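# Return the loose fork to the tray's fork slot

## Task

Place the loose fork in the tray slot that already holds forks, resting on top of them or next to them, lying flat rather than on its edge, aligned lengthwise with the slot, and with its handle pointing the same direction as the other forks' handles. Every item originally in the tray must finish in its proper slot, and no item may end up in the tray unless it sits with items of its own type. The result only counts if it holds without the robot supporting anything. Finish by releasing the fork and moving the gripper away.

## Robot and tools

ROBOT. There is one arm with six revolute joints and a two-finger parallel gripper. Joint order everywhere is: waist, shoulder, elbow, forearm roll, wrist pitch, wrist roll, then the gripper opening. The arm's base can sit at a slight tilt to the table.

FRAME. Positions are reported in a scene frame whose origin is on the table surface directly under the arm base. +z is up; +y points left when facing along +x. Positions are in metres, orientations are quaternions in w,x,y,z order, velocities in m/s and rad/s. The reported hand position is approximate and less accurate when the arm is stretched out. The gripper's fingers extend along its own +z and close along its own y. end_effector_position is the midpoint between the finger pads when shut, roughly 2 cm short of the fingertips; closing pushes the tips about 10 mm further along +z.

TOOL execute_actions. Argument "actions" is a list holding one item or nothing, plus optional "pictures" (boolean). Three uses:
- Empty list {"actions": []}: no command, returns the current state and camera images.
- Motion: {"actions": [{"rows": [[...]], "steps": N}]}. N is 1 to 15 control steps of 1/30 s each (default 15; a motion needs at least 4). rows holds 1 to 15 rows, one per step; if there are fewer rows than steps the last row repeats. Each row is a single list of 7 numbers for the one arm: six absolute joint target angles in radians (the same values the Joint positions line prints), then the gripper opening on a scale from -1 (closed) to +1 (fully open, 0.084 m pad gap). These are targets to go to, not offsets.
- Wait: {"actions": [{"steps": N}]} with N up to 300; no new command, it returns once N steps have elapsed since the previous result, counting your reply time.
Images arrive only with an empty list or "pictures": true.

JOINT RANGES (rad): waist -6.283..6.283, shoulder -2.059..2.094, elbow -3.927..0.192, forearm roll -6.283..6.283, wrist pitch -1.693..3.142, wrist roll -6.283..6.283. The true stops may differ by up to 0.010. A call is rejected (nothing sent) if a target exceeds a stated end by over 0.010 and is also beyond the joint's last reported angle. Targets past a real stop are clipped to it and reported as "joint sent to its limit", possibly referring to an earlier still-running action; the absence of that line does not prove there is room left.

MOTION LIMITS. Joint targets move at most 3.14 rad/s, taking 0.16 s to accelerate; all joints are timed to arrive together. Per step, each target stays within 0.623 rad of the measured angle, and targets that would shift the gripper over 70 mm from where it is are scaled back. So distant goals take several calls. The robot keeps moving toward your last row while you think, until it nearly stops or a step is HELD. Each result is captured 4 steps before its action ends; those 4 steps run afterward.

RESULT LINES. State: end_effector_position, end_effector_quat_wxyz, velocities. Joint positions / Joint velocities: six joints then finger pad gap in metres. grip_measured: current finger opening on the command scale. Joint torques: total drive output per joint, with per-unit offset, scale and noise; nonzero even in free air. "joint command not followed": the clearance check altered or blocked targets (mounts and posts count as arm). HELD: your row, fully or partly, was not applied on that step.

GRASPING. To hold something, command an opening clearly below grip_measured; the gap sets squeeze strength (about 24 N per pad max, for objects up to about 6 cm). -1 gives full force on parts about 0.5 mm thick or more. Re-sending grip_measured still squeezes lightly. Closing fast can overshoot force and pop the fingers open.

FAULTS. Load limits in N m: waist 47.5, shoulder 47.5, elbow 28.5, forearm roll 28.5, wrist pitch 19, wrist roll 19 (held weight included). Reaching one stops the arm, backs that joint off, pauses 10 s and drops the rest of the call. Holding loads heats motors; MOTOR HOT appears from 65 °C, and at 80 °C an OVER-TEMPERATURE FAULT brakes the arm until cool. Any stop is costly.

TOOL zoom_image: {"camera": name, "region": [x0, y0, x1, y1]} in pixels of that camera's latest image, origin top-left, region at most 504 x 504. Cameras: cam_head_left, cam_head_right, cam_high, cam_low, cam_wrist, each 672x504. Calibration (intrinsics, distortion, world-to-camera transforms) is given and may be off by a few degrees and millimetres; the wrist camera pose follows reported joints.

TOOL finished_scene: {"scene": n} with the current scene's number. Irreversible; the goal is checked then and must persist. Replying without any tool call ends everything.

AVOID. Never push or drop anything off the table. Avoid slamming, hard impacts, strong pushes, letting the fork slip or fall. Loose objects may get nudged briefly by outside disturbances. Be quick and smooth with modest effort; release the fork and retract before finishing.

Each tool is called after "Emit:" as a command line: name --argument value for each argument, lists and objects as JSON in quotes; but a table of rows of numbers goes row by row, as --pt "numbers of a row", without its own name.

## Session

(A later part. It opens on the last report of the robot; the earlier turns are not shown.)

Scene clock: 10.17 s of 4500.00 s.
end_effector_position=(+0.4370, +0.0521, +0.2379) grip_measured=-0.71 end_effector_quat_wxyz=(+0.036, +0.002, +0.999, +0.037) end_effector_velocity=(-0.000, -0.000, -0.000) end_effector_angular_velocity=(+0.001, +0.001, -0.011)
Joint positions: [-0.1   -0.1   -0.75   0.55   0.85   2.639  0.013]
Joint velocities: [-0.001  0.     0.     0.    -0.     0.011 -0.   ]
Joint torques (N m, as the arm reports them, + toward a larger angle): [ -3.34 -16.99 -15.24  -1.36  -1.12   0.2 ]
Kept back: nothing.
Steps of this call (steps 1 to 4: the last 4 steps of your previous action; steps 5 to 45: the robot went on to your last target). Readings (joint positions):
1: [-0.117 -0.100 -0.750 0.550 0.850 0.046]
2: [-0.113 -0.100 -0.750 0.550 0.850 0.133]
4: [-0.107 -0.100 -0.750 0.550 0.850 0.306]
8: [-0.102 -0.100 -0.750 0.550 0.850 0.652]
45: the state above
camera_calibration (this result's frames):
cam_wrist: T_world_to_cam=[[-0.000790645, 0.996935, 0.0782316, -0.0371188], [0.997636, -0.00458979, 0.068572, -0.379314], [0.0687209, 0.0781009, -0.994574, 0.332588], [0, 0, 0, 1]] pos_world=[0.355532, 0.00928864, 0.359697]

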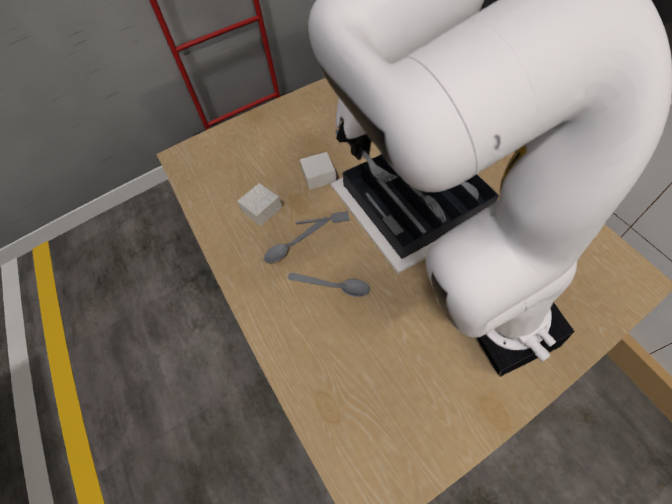

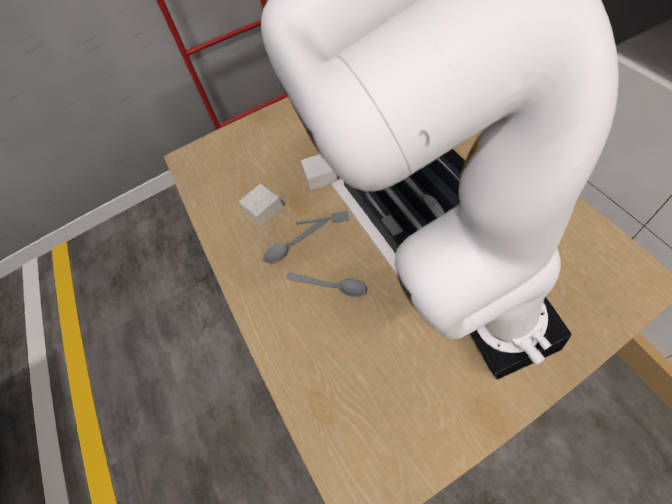

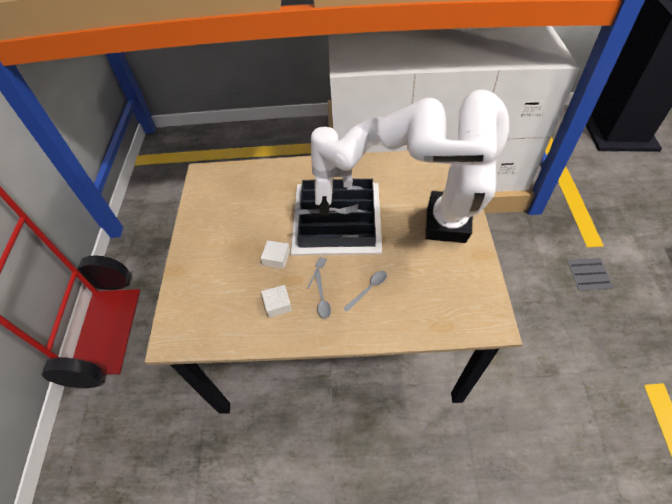

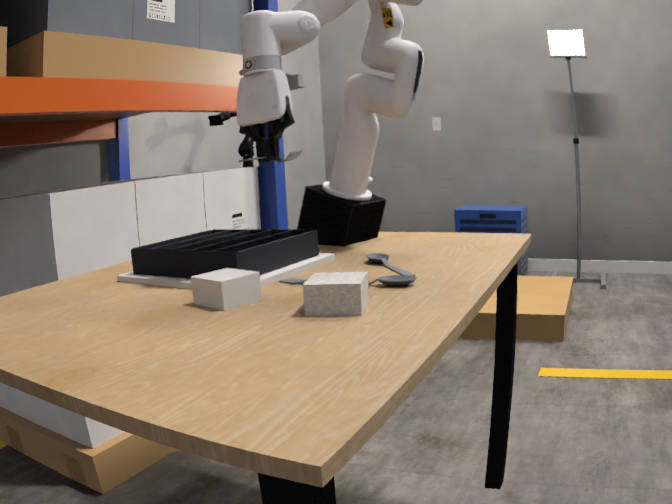

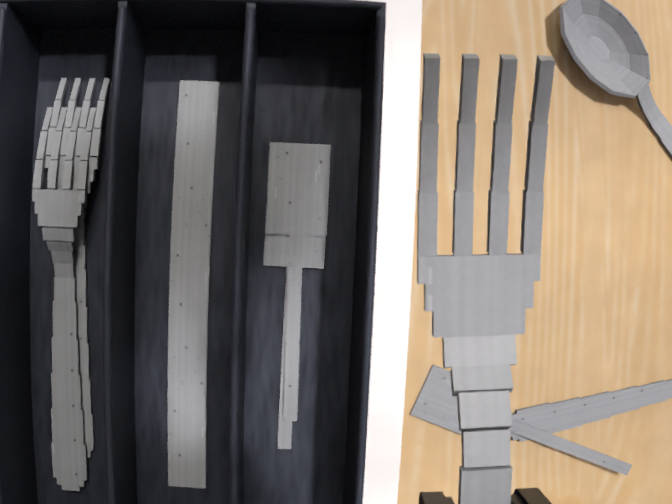

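Emit:
execute_actions --actions '[{"rows":[[-0.248,0.2,-0.74,0.6,0.64,2.3,-1]],"steps":15}]'

Emit:
execute_actions --actions '[{"rows":[[-0.248,0.36,-0.725,0.67,0.52,2.24,-1]],"steps":15}]'

Emit:
execute_actions --actions '[{"steps":10}]' --pictures true

Scene clock: 11.00 s of 4500.00 s.
end_effector_position=(+0.4262, -0.0295, +0.1764) grip_measured=-0.71 end_effector_quat_wxyz=(+0.023, -0.015, +0.999, +0.017) end_effector_velocity=(-0.079, -0.274, -0.206) end_effector_angular_velocity=(-0.144, +0.109, +0.115)
Joint positions: [-0.204  0.111 -0.743  0.585  0.703  2.402  0.013]
Joint velocities: [-0.355  0.712  0.017  0.118 -0.497 -0.8   -0.   ]
Joint torques (N m, as the arm reports them, + toward a larger angle): [ -5.02 -21.56 -13.52  -0.67  -1.08   0.4 ]
Steps of this call (steps 1 to 14: the robot went on to your last target; steps 15 to 25: the first 11 steps of this action). Readings (joint positions):
15: [-0.100 -0.100 -0.750 0.550 0.850 2.640]
16: [-0.101 -0.098 -0.750 0.551 0.848 2.636]
18: [-0.116 -0.069 -0.752 0.556 0.824 2.598]
22: [-0.168 0.038 -0.744 0.573 0.754 2.484]
25: the state above

Scene clock: 11.50 s of 4500.00 s.
end_effector_position=(+0.3862, -0.0868, +0.0959) grip_measured=-0.71 end_effector_quat_wxyz=(-0.010, +0.003, +1.000, +0.003) end_effector_velocity=(+0.011, -0.028, -0.018) end_effector_angular_velocity=(-0.054, -0.040, -0.011)
Joint positions: [-0.247  0.348 -0.724  0.664  0.531  2.246  0.013]
Joint velocities: [-0.004  0.093 -0.036  0.055 -0.111 -0.057 -0.   ]
Joint torques (N m, as the arm reports them, + toward a larger angle): [ -5.05 -23.34 -11.42  -1.3   -0.88   0.43]
Steps of this call (steps 1 to 4: the last 4 steps of your previous action; steps 5 to 15: the first 11 steps of this action). Readings (joint positions):
5: [-0.240 0.184 -0.739 0.597 0.653 2.321]
6: [-0.242 0.191 -0.740 0.600 0.646 2.313]
8: [-0.244 0.228 -0.741 0.616 0.613 2.293]
12: [-0.247 0.327 -0.724 0.655 0.549 2.256]
15: the state above

Scene clock: 11.83 s of 4500.00 s.
end_effector_position=(+0.3853, -0.0893, +0.0929) grip_measured=-0.71 end_effector_quat_wxyz=(-0.010, +0.004, +1.000, +0.001) end_effector_velocity=(-0.003, -0.001, -0.003) end_effector_angular_velocity=(+0.000, +0.005, -0.003)
Joint positions: [-0.248  0.359 -0.725  0.67   0.52   2.24   0.013]
Joint velocities: [-0.     0.008  0.002  0.003 -0.004 -0.002 -0.   ]
Joint torques (N m, as the arm reports them, + toward a larger angle): [ -4.62 -21.52 -11.44  -0.87  -1.18   0.36]
Kept back: nothing.
Steps of this call (steps 1 to 4: the last 4 steps of your previous action; steps 5 to 10: the robot went on to your last target). Readings (joint positions):
1: [-0.248 0.351 -0.726 0.666 0.527 2.244]
2: [-0.248 0.353 -0.726 0.667 0.525 2.243]
4: [-0.248 0.355 -0.726 0.668 0.523 2.242]
8: [-0.248 0.358 -0.726 0.670 0.521 2.240]
10: the state above
camera_calibration (this result's frames):
cam_wrist: T_world_to_cam=[[0.00658814, 0.999966, 0.00492383, 0.119386], [0.999707, -0.00647165, -0.0233111, -0.31093], [-0.0232785, 0.00507596, -0.999716, 0.232323], [0, 0, 0, 1]] pos_world=[0.31546, -0.122573, 0.224421]

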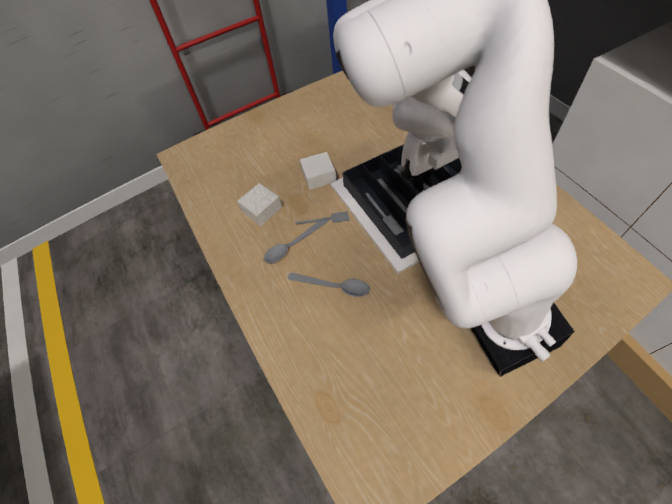

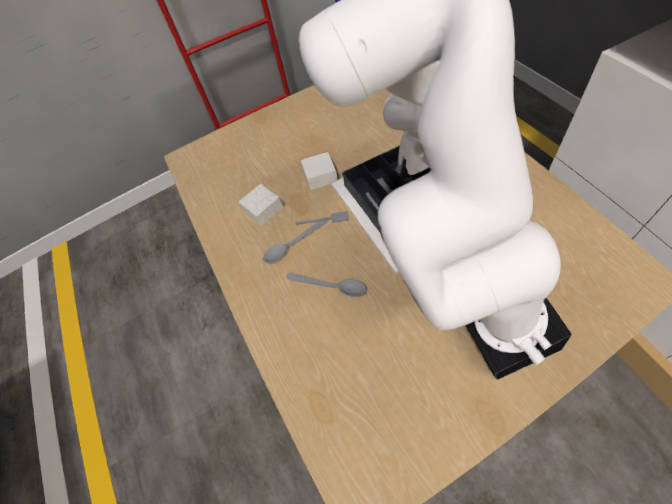

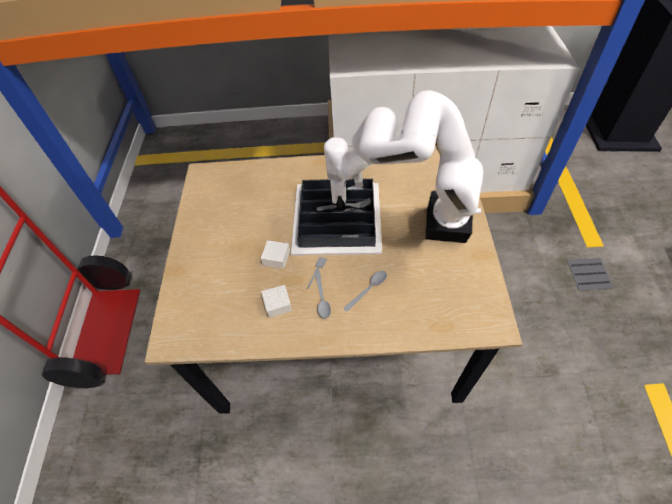

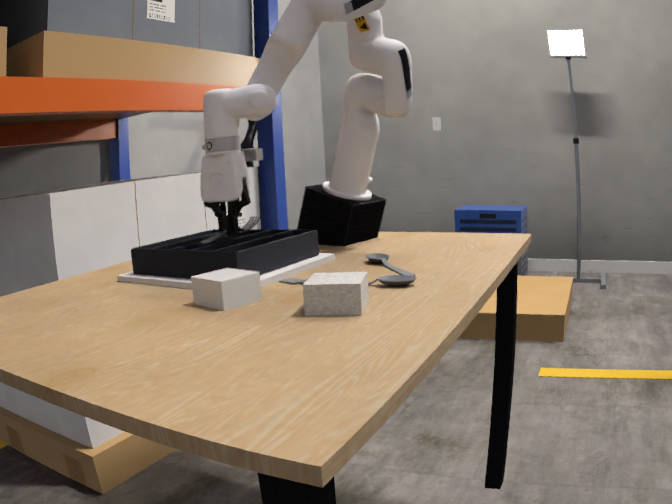

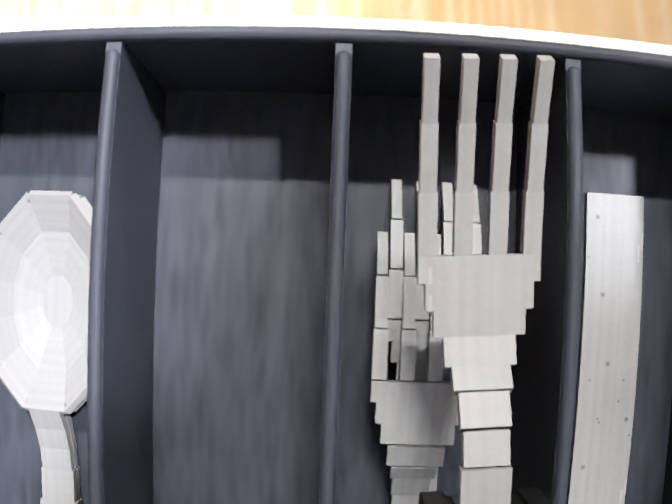

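Emit:
execute_actions --actions '[{"rows":[[-0.243,0.36,-0.755,0.67,0.55,2.24,-1],[-0.243,0.36,-0.755,0.67,0.55,2.24,-1],[-0.243,0.36,-0.755,0.67,0.55,2.24,-1],[-0.243,0.36,-0.755,0.67,0.55,2.24,-1],[-0.243,0.445,-0.755,0.69,0.485,2.22,-1]],"steps":15}]'

Emit:
execute_actions --actions '[{"steps":8}]' --pictures true

Scene clock: 12.37 s of 4500.00 s.
end_effector_position=(+0.3815, -0.0957, +0.0736) grip_measured=-0.71 end_effector_quat_wxyz=(-0.021, +0.007, +1.000, +0.001) end_effector_velocity=(-0.063, -0.030, -0.082) end_effector_angular_velocity=(-0.023, +0.127, -0.067)
Joint positions: [-0.243  0.428 -0.751  0.685  0.499  2.225  0.013]
Joint velocities: [ 0.001  0.227  0.018  0.048 -0.131 -0.047  0.   ]
Joint torques (N m, as the arm reports them, + toward a larger angle): [ -4.77 -27.55 -13.61  -1.19  -1.21   0.24]
Steps of this call (steps 1 to 5: the robot went on to your last target; steps 6 to 16: the first 11 steps of this action). Readings (joint positions):
6: [-0.248 0.360 -0.725 0.670 0.520 2.240]
7: [-0.248 0.360 -0.727 0.670 0.523 2.240]
9: [-0.246 0.360 -0.738 0.670 0.534 2.240]
13: [-0.243 0.388 -0.754 0.677 0.521 2.233]
16: the state above

Scene clock: 12.63 s of 4500.00 s.
end_effector_position=(+0.3809, -0.0990, +0.0695) grip_measured=-0.71 end_effector_quat_wxyz=(-0.021, +0.008, +1.000, -0.002) end_effector_velocity=(-0.003, -0.002, -0.004) end_effector_angular_velocity=(-0.003, +0.006, -0.003)
Joint positions: [-0.243  0.443 -0.755  0.69   0.486  2.22   0.013]
Joint velocities: [ 0.     0.013  0.001  0.003 -0.009 -0.003 -0.   ]
Joint torques (N m, as the arm reports them, + toward a larger angle): [ -5.31 -22.2  -10.3   -0.94  -0.95  -0.02]
Kept back: nothing.
Steps of this call (steps 1 to 4: the last 4 steps of your previous action; steps 5 to 8: the robot went on to your last target). Readings (joint positions):
1: [-0.243 0.434 -0.751 0.687 0.496 2.223]
2: [-0.243 0.437 -0.752 0.688 0.493 2.222]
4: [-0.243 0.441 -0.754 0.689 0.489 2.221]
8: the state above
camera_calibration (this result's frames):
cam_wrist: T_world_to_cam=[[0.0159085, 0.999872, -0.00145455, 0.126197], [0.998823, -0.0159584, -0.045799, -0.306131], [-0.0458164, -0.000724245, -0.99895, 0.216879], [0, 0, 0, 1]] pos_world=[0.313699, -0.130909, 0.202814]

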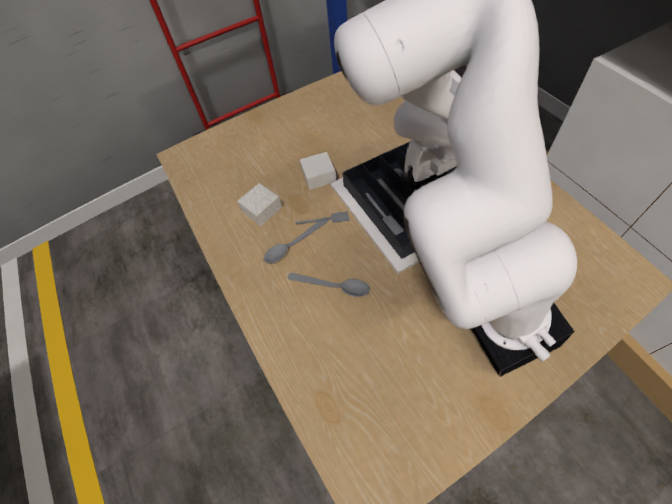

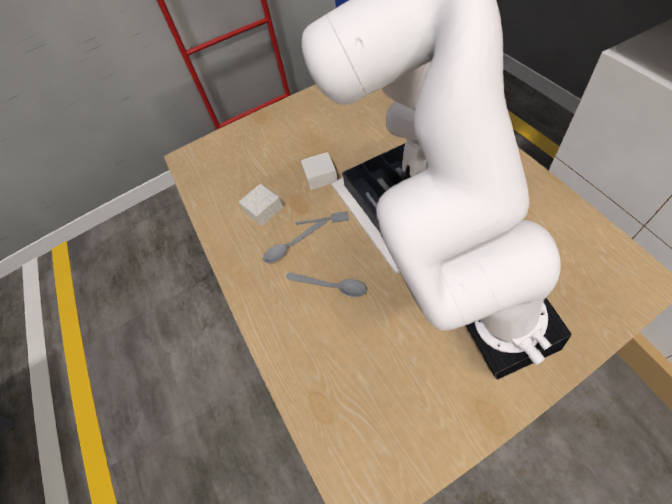

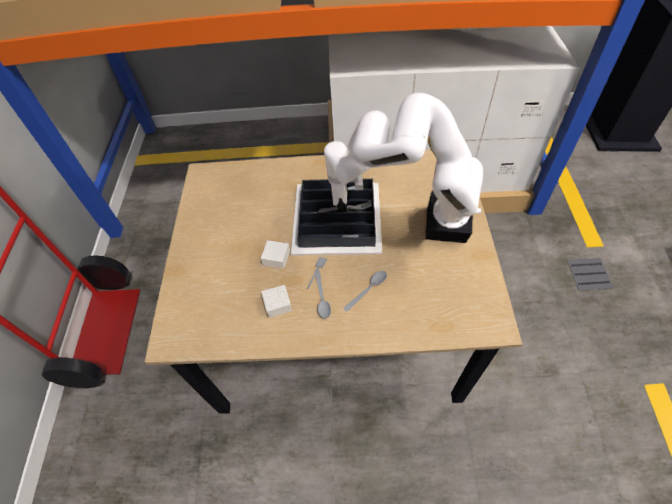

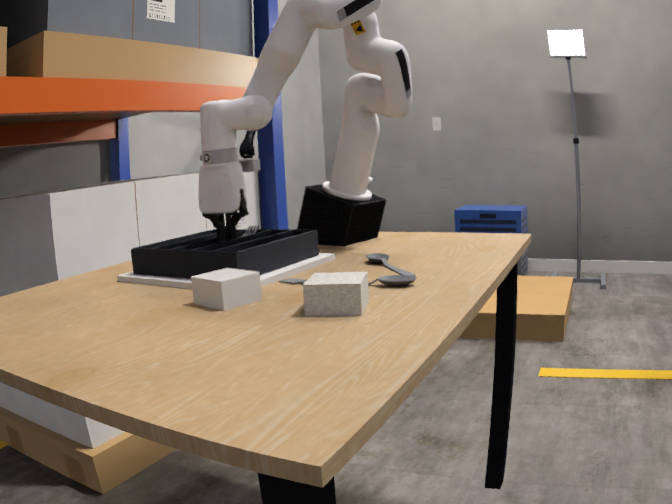

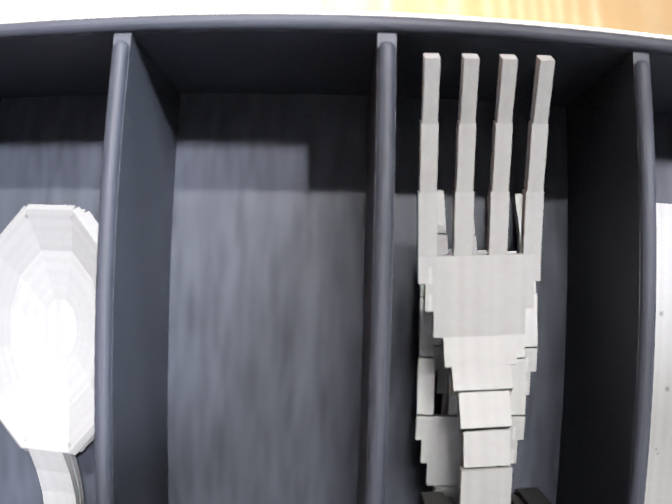

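Emit:
execute_actions --actions '[{"rows":[[-0.225,0.47,-0.805,0.69,0.50,2.24,-1]],"steps":15}]'

Emit:
execute_actions --actions '[{"steps":6}]' --pictures true

Scene clock: 13.13 s of 4500.00 s.
end_effector_position=(+0.3975, -0.0947, +0.0674) grip_measured=-0.71 end_effector_quat_wxyz=(-0.018, +0.007, +1.000, +0.000) end_effector_velocity=(+0.006, +0.002, -0.002) end_effector_angular_velocity=(+0.005, +0.001, -0.002)
Joint positions: [-0.226  0.469 -0.802  0.69   0.499  2.239  0.013]
Joint velocities: [ 0.007  0.015 -0.021  0.     0.008  0.011  0.   ]
Joint torques (N m, as the arm reports them, + toward a larger angle): [ -4.47 -23.91 -10.77  -0.75  -1.19   0.52]
Steps of this call (steps 1 to 4: the robot went on to your last target; steps 5 to 15: the first 11 steps of this action). Readings (joint positions):
5: [-0.243 0.445 -0.755 0.690 0.485 2.220]
6: [-0.242 0.446 -0.758 0.690 0.487 2.222]
8: [-0.236 0.456 -0.776 0.690 0.492 2.229]
12: [-0.227 0.466 -0.799 0.690 0.498 2.237]
15: the state above

Scene clock: 13.33 s of 4500.00 s.
end_effector_position=(+0.3982, -0.0945, +0.0673) grip_measured=-0.71 end_effector_quat_wxyz=(-0.018, +0.007, +1.000, +0.000) end_effector_velocity=(+0.002, +0.000, -0.000) end_effector_angular_velocity=(+0.000, -0.001, +0.001)
Joint positions: [-0.225  0.47  -0.804  0.69   0.5    2.24   0.013]
Joint velocities: [ 0.002  0.002 -0.004  0.     0.001  0.001 -0.   ]
Joint torques (N m, as the arm reports them, + toward a larger angle): [ -5.52 -23.15 -10.74  -0.62  -1.24   0.39]
Kept back: nothing.
Steps of this call (steps 1 to 4: the last 4 steps of your previous action; steps 5 to 6: the robot went on to your last target). Readings (joint positions):
1: [-0.226 0.469 -0.803 0.690 0.499 2.239]
2: [-0.226 0.469 -0.803 0.690 0.500 2.239]
4: [-0.225 0.470 -0.804 0.690 0.500 2.240]
6: the state above
camera_calibration (this result's frames):
cam_wrist: T_world_to_cam=[[0.0121362, 0.999918, 0.00410074, 0.122557], [0.999171, -0.0119675, -0.0389224, -0.323677], [-0.0388702, 0.00456971, -0.999234, 0.213245], [0, 0, 0, 1]] pos_world=[0.33021, -0.127395, 0.199981]

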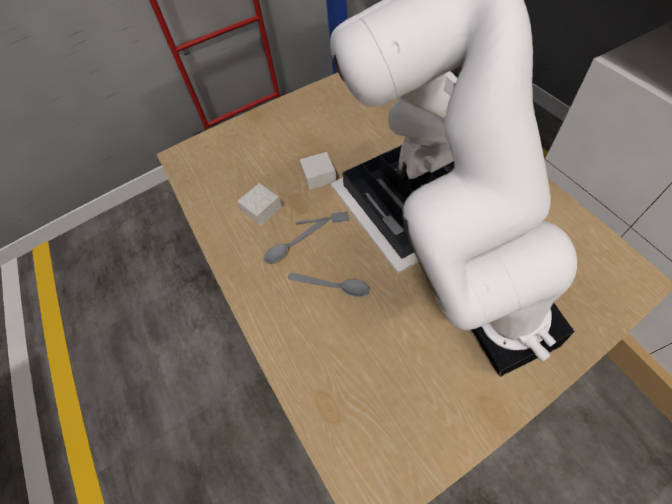

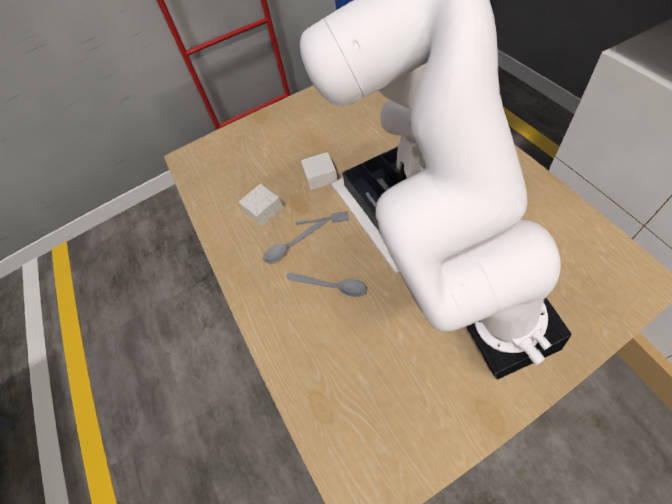

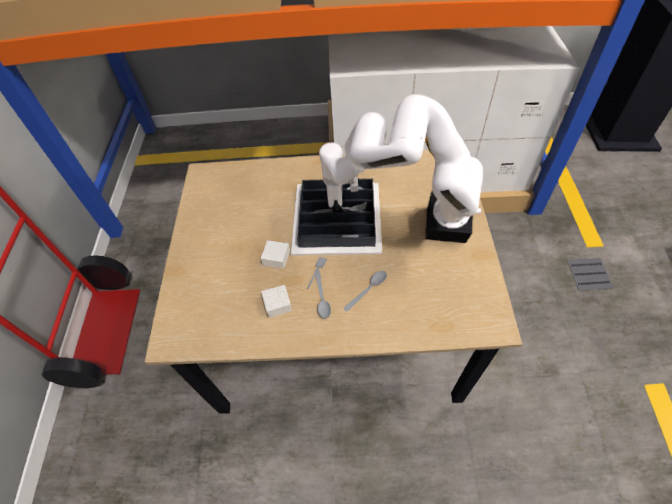

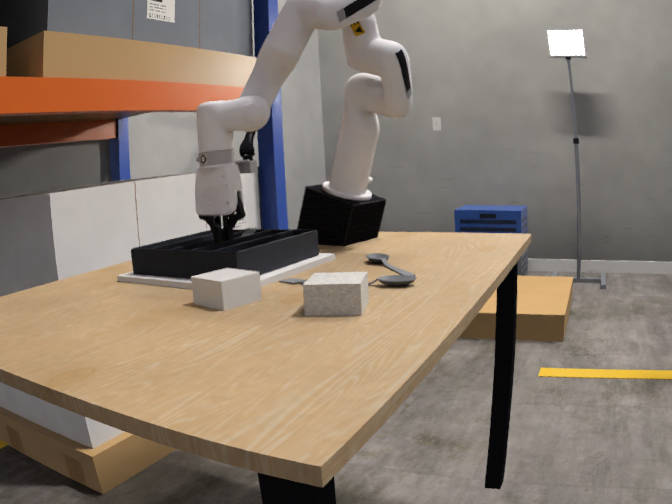

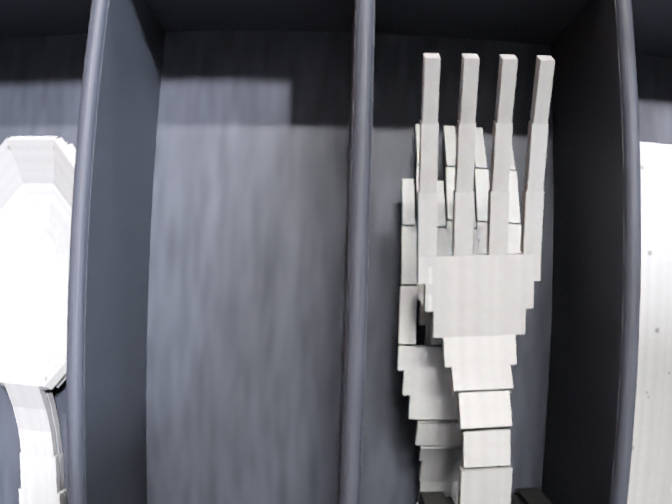

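Good. Lower a bit, release, lift.

Emit:
execute_actions --actions '[{"rows":[[-0.225,0.5,-0.805,0.7,0.48,2.23,-1],[-0.225,0.5,-0.805,0.7,0.48,2.23,-1],[-0.225,0.5,-0.805,0.7,0.48,2.23,-1],[-0.225,0.5,-0.805,0.7,0.48,2.23,-1],[-0.225,0.5,-0.805,0.7,0.48,2.23,-1],[-0.225,0.5,-0.805,0.7,0.48,2.23,-1],[-0.225,0.5,-0.805,0.7,0.48,2.23,-0.35]],"steps":15}]'

Emit:
execute_actions --actions '[{"rows":[[-0.225,0.2,-0.805,0.6,0.7,2.3,-0.35]],"steps":15}]'

Emit:
execute_actions --actions '[{"steps":10}]' --pictures true

Scene clock: 13.87 s of 4500.00 s.
end_effector_position=(+0.3919, -0.0989, +0.0575) grip_measured=-0.42 end_effector_quat_wxyz=(-0.023, +0.010, +1.000, -0.002) end_effector_velocity=(+0.000, -0.001, +0.000) end_effector_angular_velocity=(+0.000, -0.003, -0.001)
Joint positions: [-0.225  0.498 -0.805  0.7    0.482  2.231  0.026]
Joint velocities: [-0.001  0.     0.     0.006 -0.002 -0.006  0.   ]
Joint torques (N m, as the arm reports them, + toward a larger angle): [ -5.06 -21.4  -11.14  -1.43  -1.75   0.16]
Steps of this call (steps 1 to 5: the robot went on to your last target; steps 6 to 16: the first 11 steps of this action). Readings (joint positions):
6: [-0.225 0.470 -0.805 0.690 0.500 2.240]
7: [-0.225 0.472 -0.805 0.691 0.498 2.239]
9: [-0.225 0.483 -0.806 0.695 0.490 2.235]
13: [-0.225 0.497 -0.804 0.699 0.483 2.231]
16: the state above

Scene clock: 14.37 s of 4500.00 s.
end_effector_position=(+0.4314, -0.0585, +0.1388) grip_measured=-0.42 end_effector_quat_wxyz=(+0.013, -0.033, +0.999, +0.017) end_effector_velocity=(+0.080, +0.123, +0.251) end_effector_angular_velocity=(+0.075, -0.195, +0.261)
Joint positions: [-0.224  0.27  -0.807  0.624  0.647  2.283  0.026]
Joint velocities: [ 0.001 -0.693  0.002 -0.22   0.489  0.154  0.   ]
Joint torques (N m, as the arm reports them, + toward a larger angle): [ -6.68 -20.4  -13.77  -0.62  -1.72   0.41]
Steps of this call (steps 1 to 4: the last 4 steps of your previous action; steps 5 to 15: the first 11 steps of this action). Readings (joint positions):
5: [-0.225 0.499 -0.805 0.700 0.481 2.230]
6: [-0.225 0.497 -0.805 0.699 0.483 2.231]
8: [-0.225 0.470 -0.799 0.688 0.509 2.239]
12: [-0.224 0.350 -0.805 0.649 0.591 2.265]
15: the state above

Scene clock: 14.70 s of 4500.00 s.
end_effector_position=(+0.4351, -0.0462, +0.1609) grip_measured=-0.42 end_effector_quat_wxyz=(+0.017, -0.045, +0.999, +0.022) end_effector_velocity=(+0.011, +0.003, +0.016) end_effector_angular_velocity=(-0.006, -0.027, +0.014)
Joint positions: [-0.225  0.204 -0.803  0.601  0.698  2.299  0.026]
Joint velocities: [-0.001 -0.03  -0.015 -0.009  0.015  0.006  0.   ]
Joint torques (N m, as the arm reports them, + toward a larger angle): [ -5.87 -25.6  -17.59  -0.87  -1.64   0.48]
Kept back: nothing.
Steps of this call (steps 1 to 4: the last 4 steps of your previous action; steps 5 to 10: the robot went on to your last target). Readings (joint positions):
1: [-0.224 0.249 -0.807 0.617 0.662 2.288]
2: [-0.224 0.234 -0.807 0.612 0.672 2.291]
4: [-0.225 0.217 -0.806 0.606 0.685 2.295]
8: [-0.225 0.207 -0.803 0.602 0.697 2.299]
10: the state above
camera_calibration (this result's frames):
cam_wrist: T_world_to_cam=[[-0.0909886, 0.994779, 0.0462139, 0.111291], [0.99542, 0.0894844, 0.0336403, -0.361714], [0.0293293, 0.0490631, -0.998365, 0.280212], [0, 0, 0, 1]] pos_world=[0.361965, -0.0920901, 0.286779]

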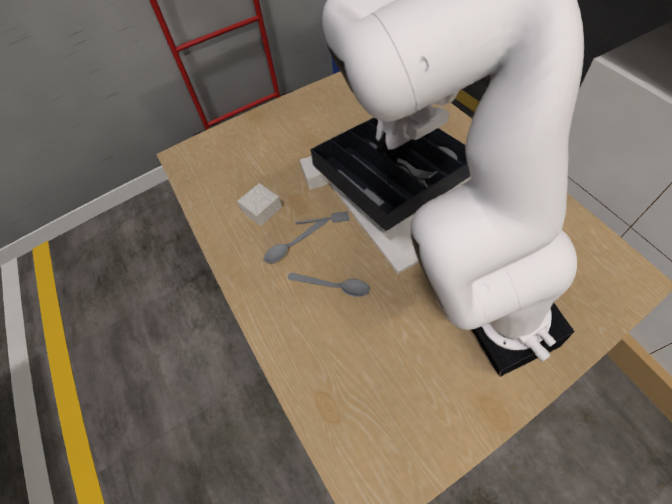

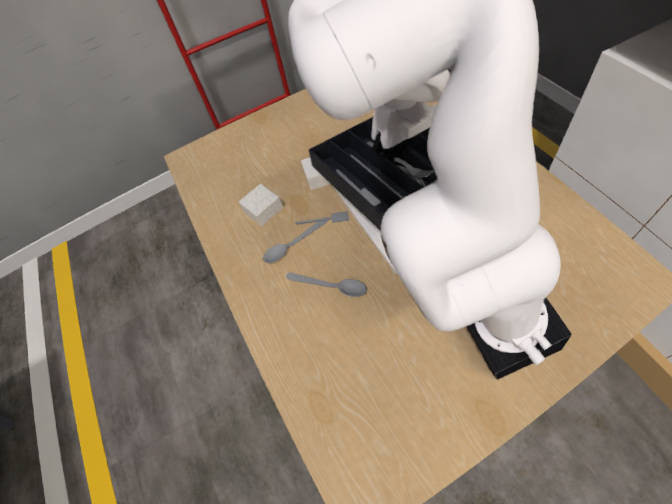

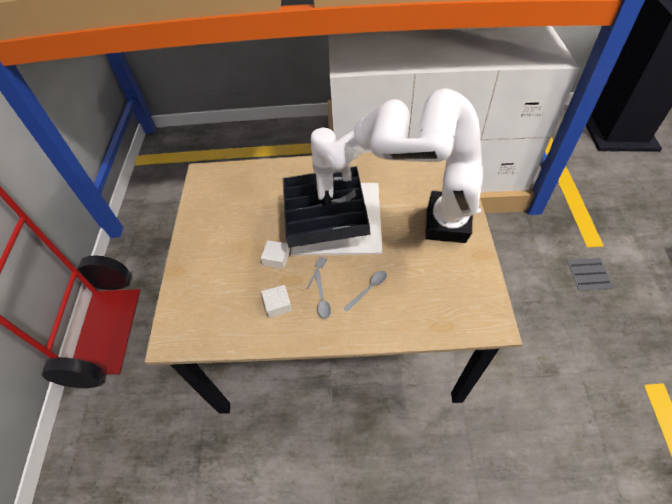

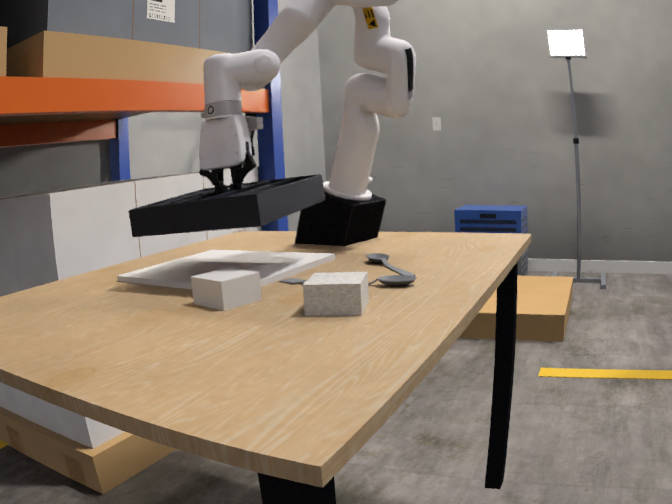

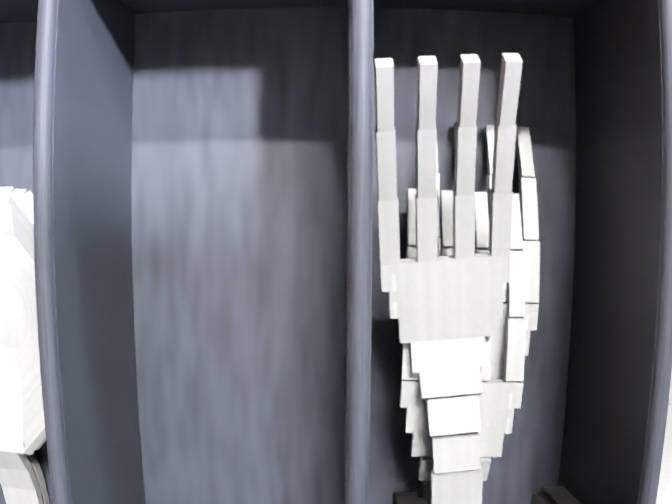

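Emit:
execute_actions --actions '[{"rows":[[-0.225,0.26,-0.805,0.62,0.655,2.285,-0.35],[-0.225,0.26,-0.805,0.62,0.655,2.285,-0.35],[-0.225,0.26,-0.805,0.62,0.655,2.285,-0.35],[-0.225,0.32,-0.805,0.64,0.61,2.27,-0.35],[-0.225,0.32,-0.805,0.64,0.61,2.27,-0.35],[-0.225,0.32,-0.805,0.64,0.61,2.27,-0.35],[-0.225,0.38,-0.805,0.66,0.568,2.258,-0.35],[-0.225,0.38,-0.805,0.66,0.568,2.258,-0.35],[-0.225,0.38,-0.805,0.66,0.568,2.258,-0.35],[-0.225,0.44,-0.805,0.68,0.524,2.244,-0.35]],"steps":15}]'

Emit:
execute_actions --actions '[{"rows":[[-0.225,0.49,-0.805,0.697,0.487,2.232,-0.35]],"steps":15}]' --pictures true

Scene clock: 15.23 s of 4500.00 s.
end_effector_position=(+0.4190, -0.0723, +0.1095) grip_measured=-0.42 end_effector_quat_wxyz=(-0.000, -0.018, +1.000, +0.013) end_effector_velocity=(-0.079, -0.104, -0.203) end_effector_angular_velocity=(-0.099, +0.150, -0.216)
Joint positions: [-0.225  0.348 -0.804  0.649  0.592  2.265  0.026]
Joint velocities: [ 0.003  0.579 -0.012  0.2   -0.431 -0.135 -0.   ]
Joint torques (N m, as the arm reports them, + toward a larger angle): [ -7.11 -25.13 -15.28  -1.14  -1.91   0.45]
Steps of this call (steps 1 to 5: the robot went on to your last target; steps 6 to 16: the first 11 steps of this action). Readings (joint positions):
6: [-0.225 0.201 -0.805 0.600 0.700 2.300]
7: [-0.225 0.203 -0.805 0.601 0.698 2.299]
9: [-0.225 0.222 -0.808 0.608 0.681 2.294]
13: [-0.225 0.291 -0.804 0.630 0.633 2.278]
16: the state above

Scene clock: 15.73 s of 4500.00 s.
end_effector_position=(+0.3948, -0.0970, +0.0617) grip_measured=-0.42 end_effector_quat_wxyz=(-0.021, +0.008, +1.000, -0.001) end_effector_velocity=(+0.004, -0.006, -0.005) end_effector_angular_velocity=(-0.015, -0.010, -0.003)
Joint positions: [-0.225  0.486 -0.805  0.696  0.49   2.233  0.026]
Joint velocities: [ 0.002  0.024 -0.013  0.012 -0.027 -0.009  0.   ]
Joint torques (N m, as the arm reports them, + toward a larger angle): [ -6.74 -27.34 -12.59  -1.27  -1.79   0.34]
Steps of this call (steps 1 to 4: the last 4 steps of your previous action; steps 5 to 15: the first 11 steps of this action). Readings (joint positions):
5: [-0.225 0.423 -0.802 0.673 0.539 2.249]
6: [-0.225 0.431 -0.803 0.676 0.532 2.246]
8: [-0.225 0.453 -0.807 0.685 0.513 2.240]
12: [-0.225 0.481 -0.804 0.694 0.494 2.234]
15: the state above
camera_calibration (this result's frames):
cam_wrist: T_world_to_cam=[[0.0147234, 0.99989, 0.00192796, 0.124142], [0.998877, -0.0146216, -0.0450591, -0.320301], [-0.045026, 0.00258922, -0.998982, 0.209721], [0, 0, 0, 1]] pos_world=[0.327556, -0.129355, 0.194836]

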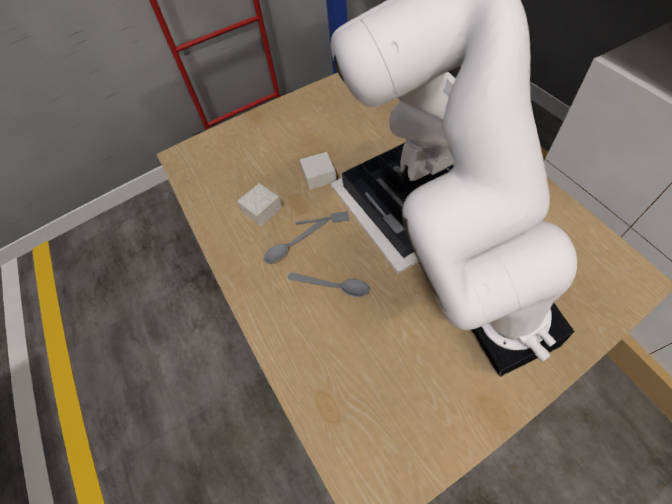

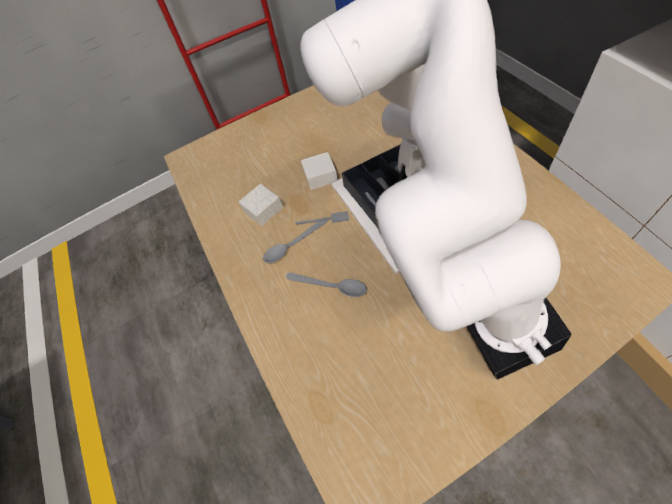

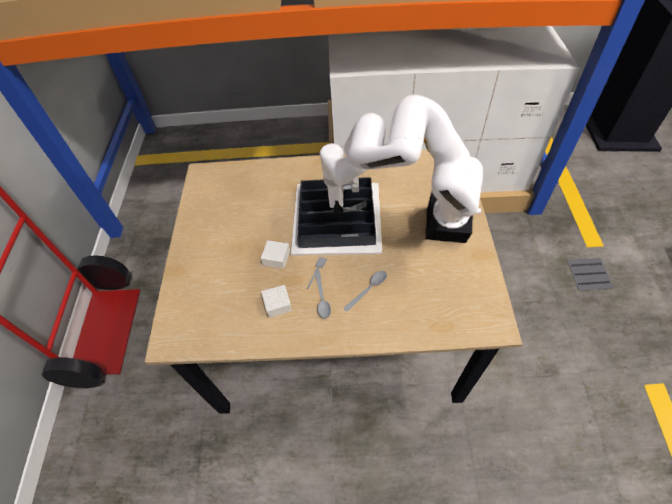

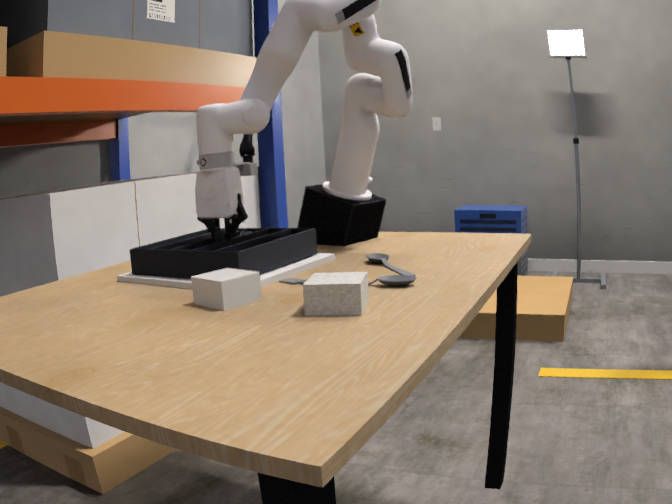

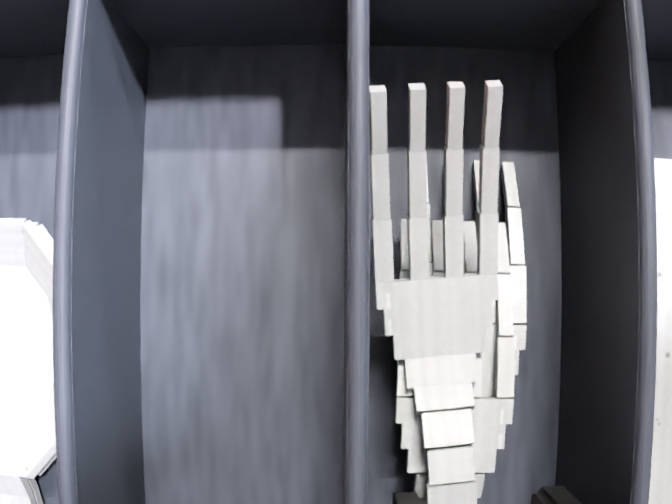

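Emit:
execute_actions --actions '[{"rows":[[-0.225,0.49,-0.805,0.697,0.487,2.232,-0.58],[-0.225,0.49,-0.805,0.697,0.487,2.232,-0.58],[-0.225,0.49,-0.805,0.697,0.487,2.232,-0.58],[-0.225,0.49,-0.805,0.697,0.487,2.232,-0.58],[-0.225,0.49,-0.805,0.697,0.487,2.232,-0.58],[-0.225,0.49,-0.805,0.697,0.487,2.232,-0.58],[-0.225,0.435,-0.79,0.68,0.51,2.24,-0.58]],"steps":15}]' --pictures true

Scene clock: 16.23 s of 4500.00 s.
end_effector_position=(+0.3977, -0.0934, +0.0703) grip_measured=-0.60 end_effector_quat_wxyz=(-0.017, +0.003, +1.000, -0.000) end_effector_velocity=(+0.057, +0.023, +0.091) end_effector_angular_velocity=(-0.034, -0.144, +0.106)
Joint positions: [-0.225  0.457 -0.796  0.687  0.5    2.237  0.018]
Joint velocities: [ 0.002 -0.26   0.032 -0.074  0.058  0.032 -0.003]
Joint torques (N m, as the arm reports them, + toward a larger angle): [ -5.38 -20.16 -10.48  -0.62  -0.38   0.44]
Steps of this call (steps 1 to 4: the last 4 steps of your previous action; steps 5 to 15: the first 11 steps of this action). Readings (joint positions):
5: [-0.225 0.489 -0.806 0.697 0.488 2.232]
6: [-0.225 0.488 -0.806 0.697 0.487 2.232]
8: [-0.226 0.487 -0.808 0.697 0.486 2.232]
12: [-0.226 0.486 -0.805 0.696 0.488 2.233]
15: the state above
camera_calibration (this result's frames):
cam_wrist: T_world_to_cam=[[0.00498062, 0.999984, 0.00266805, 0.124391], [0.999324, -0.00488014, -0.0364285, -0.322606], [-0.0364149, 0.00284768, -0.999333, 0.215057], [0, 0, 0, 1]] pos_world=[0.3296, -0.126576, 0.202829]

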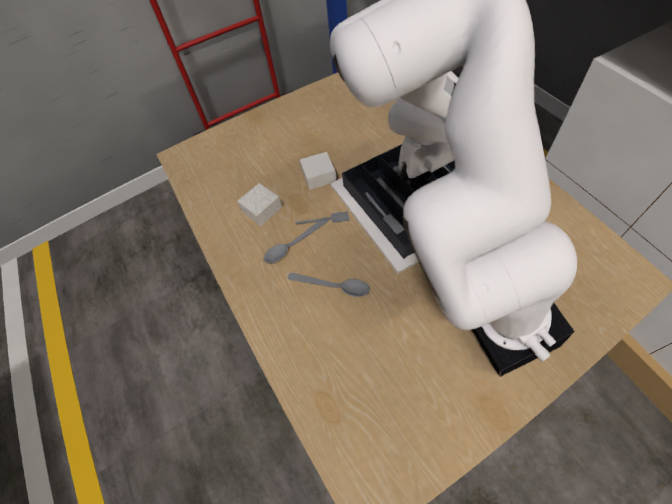

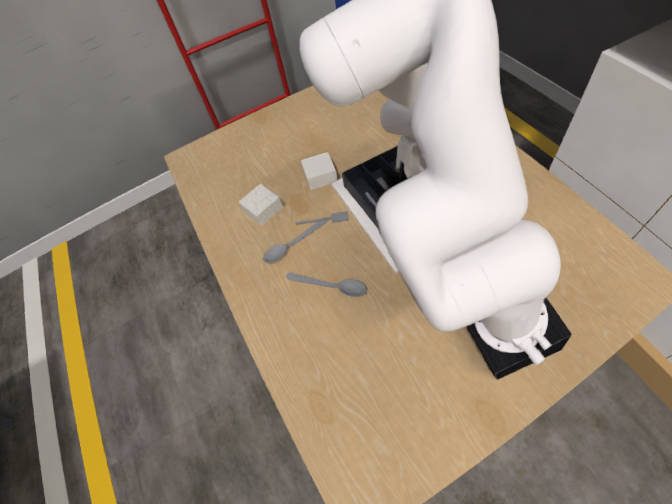

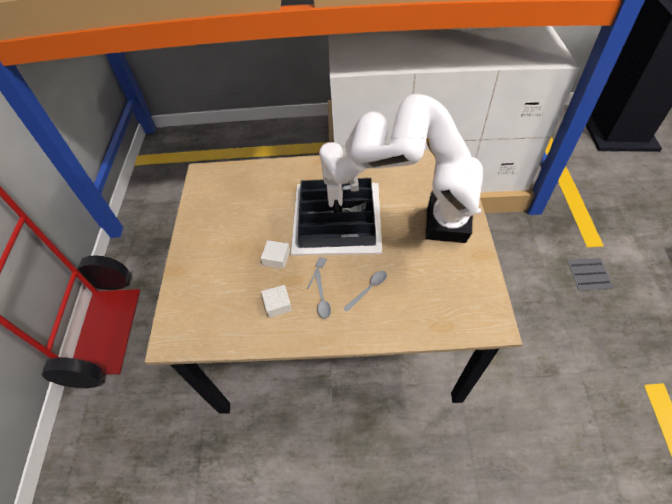

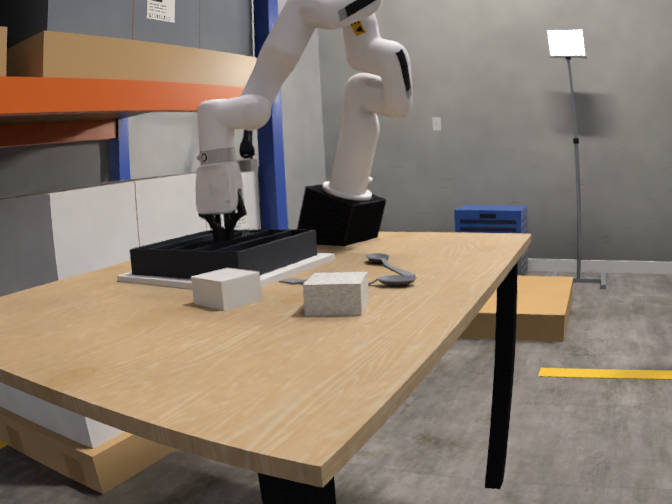

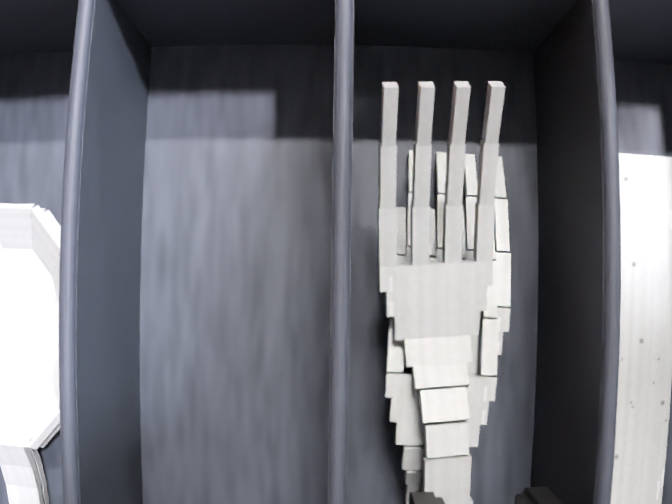

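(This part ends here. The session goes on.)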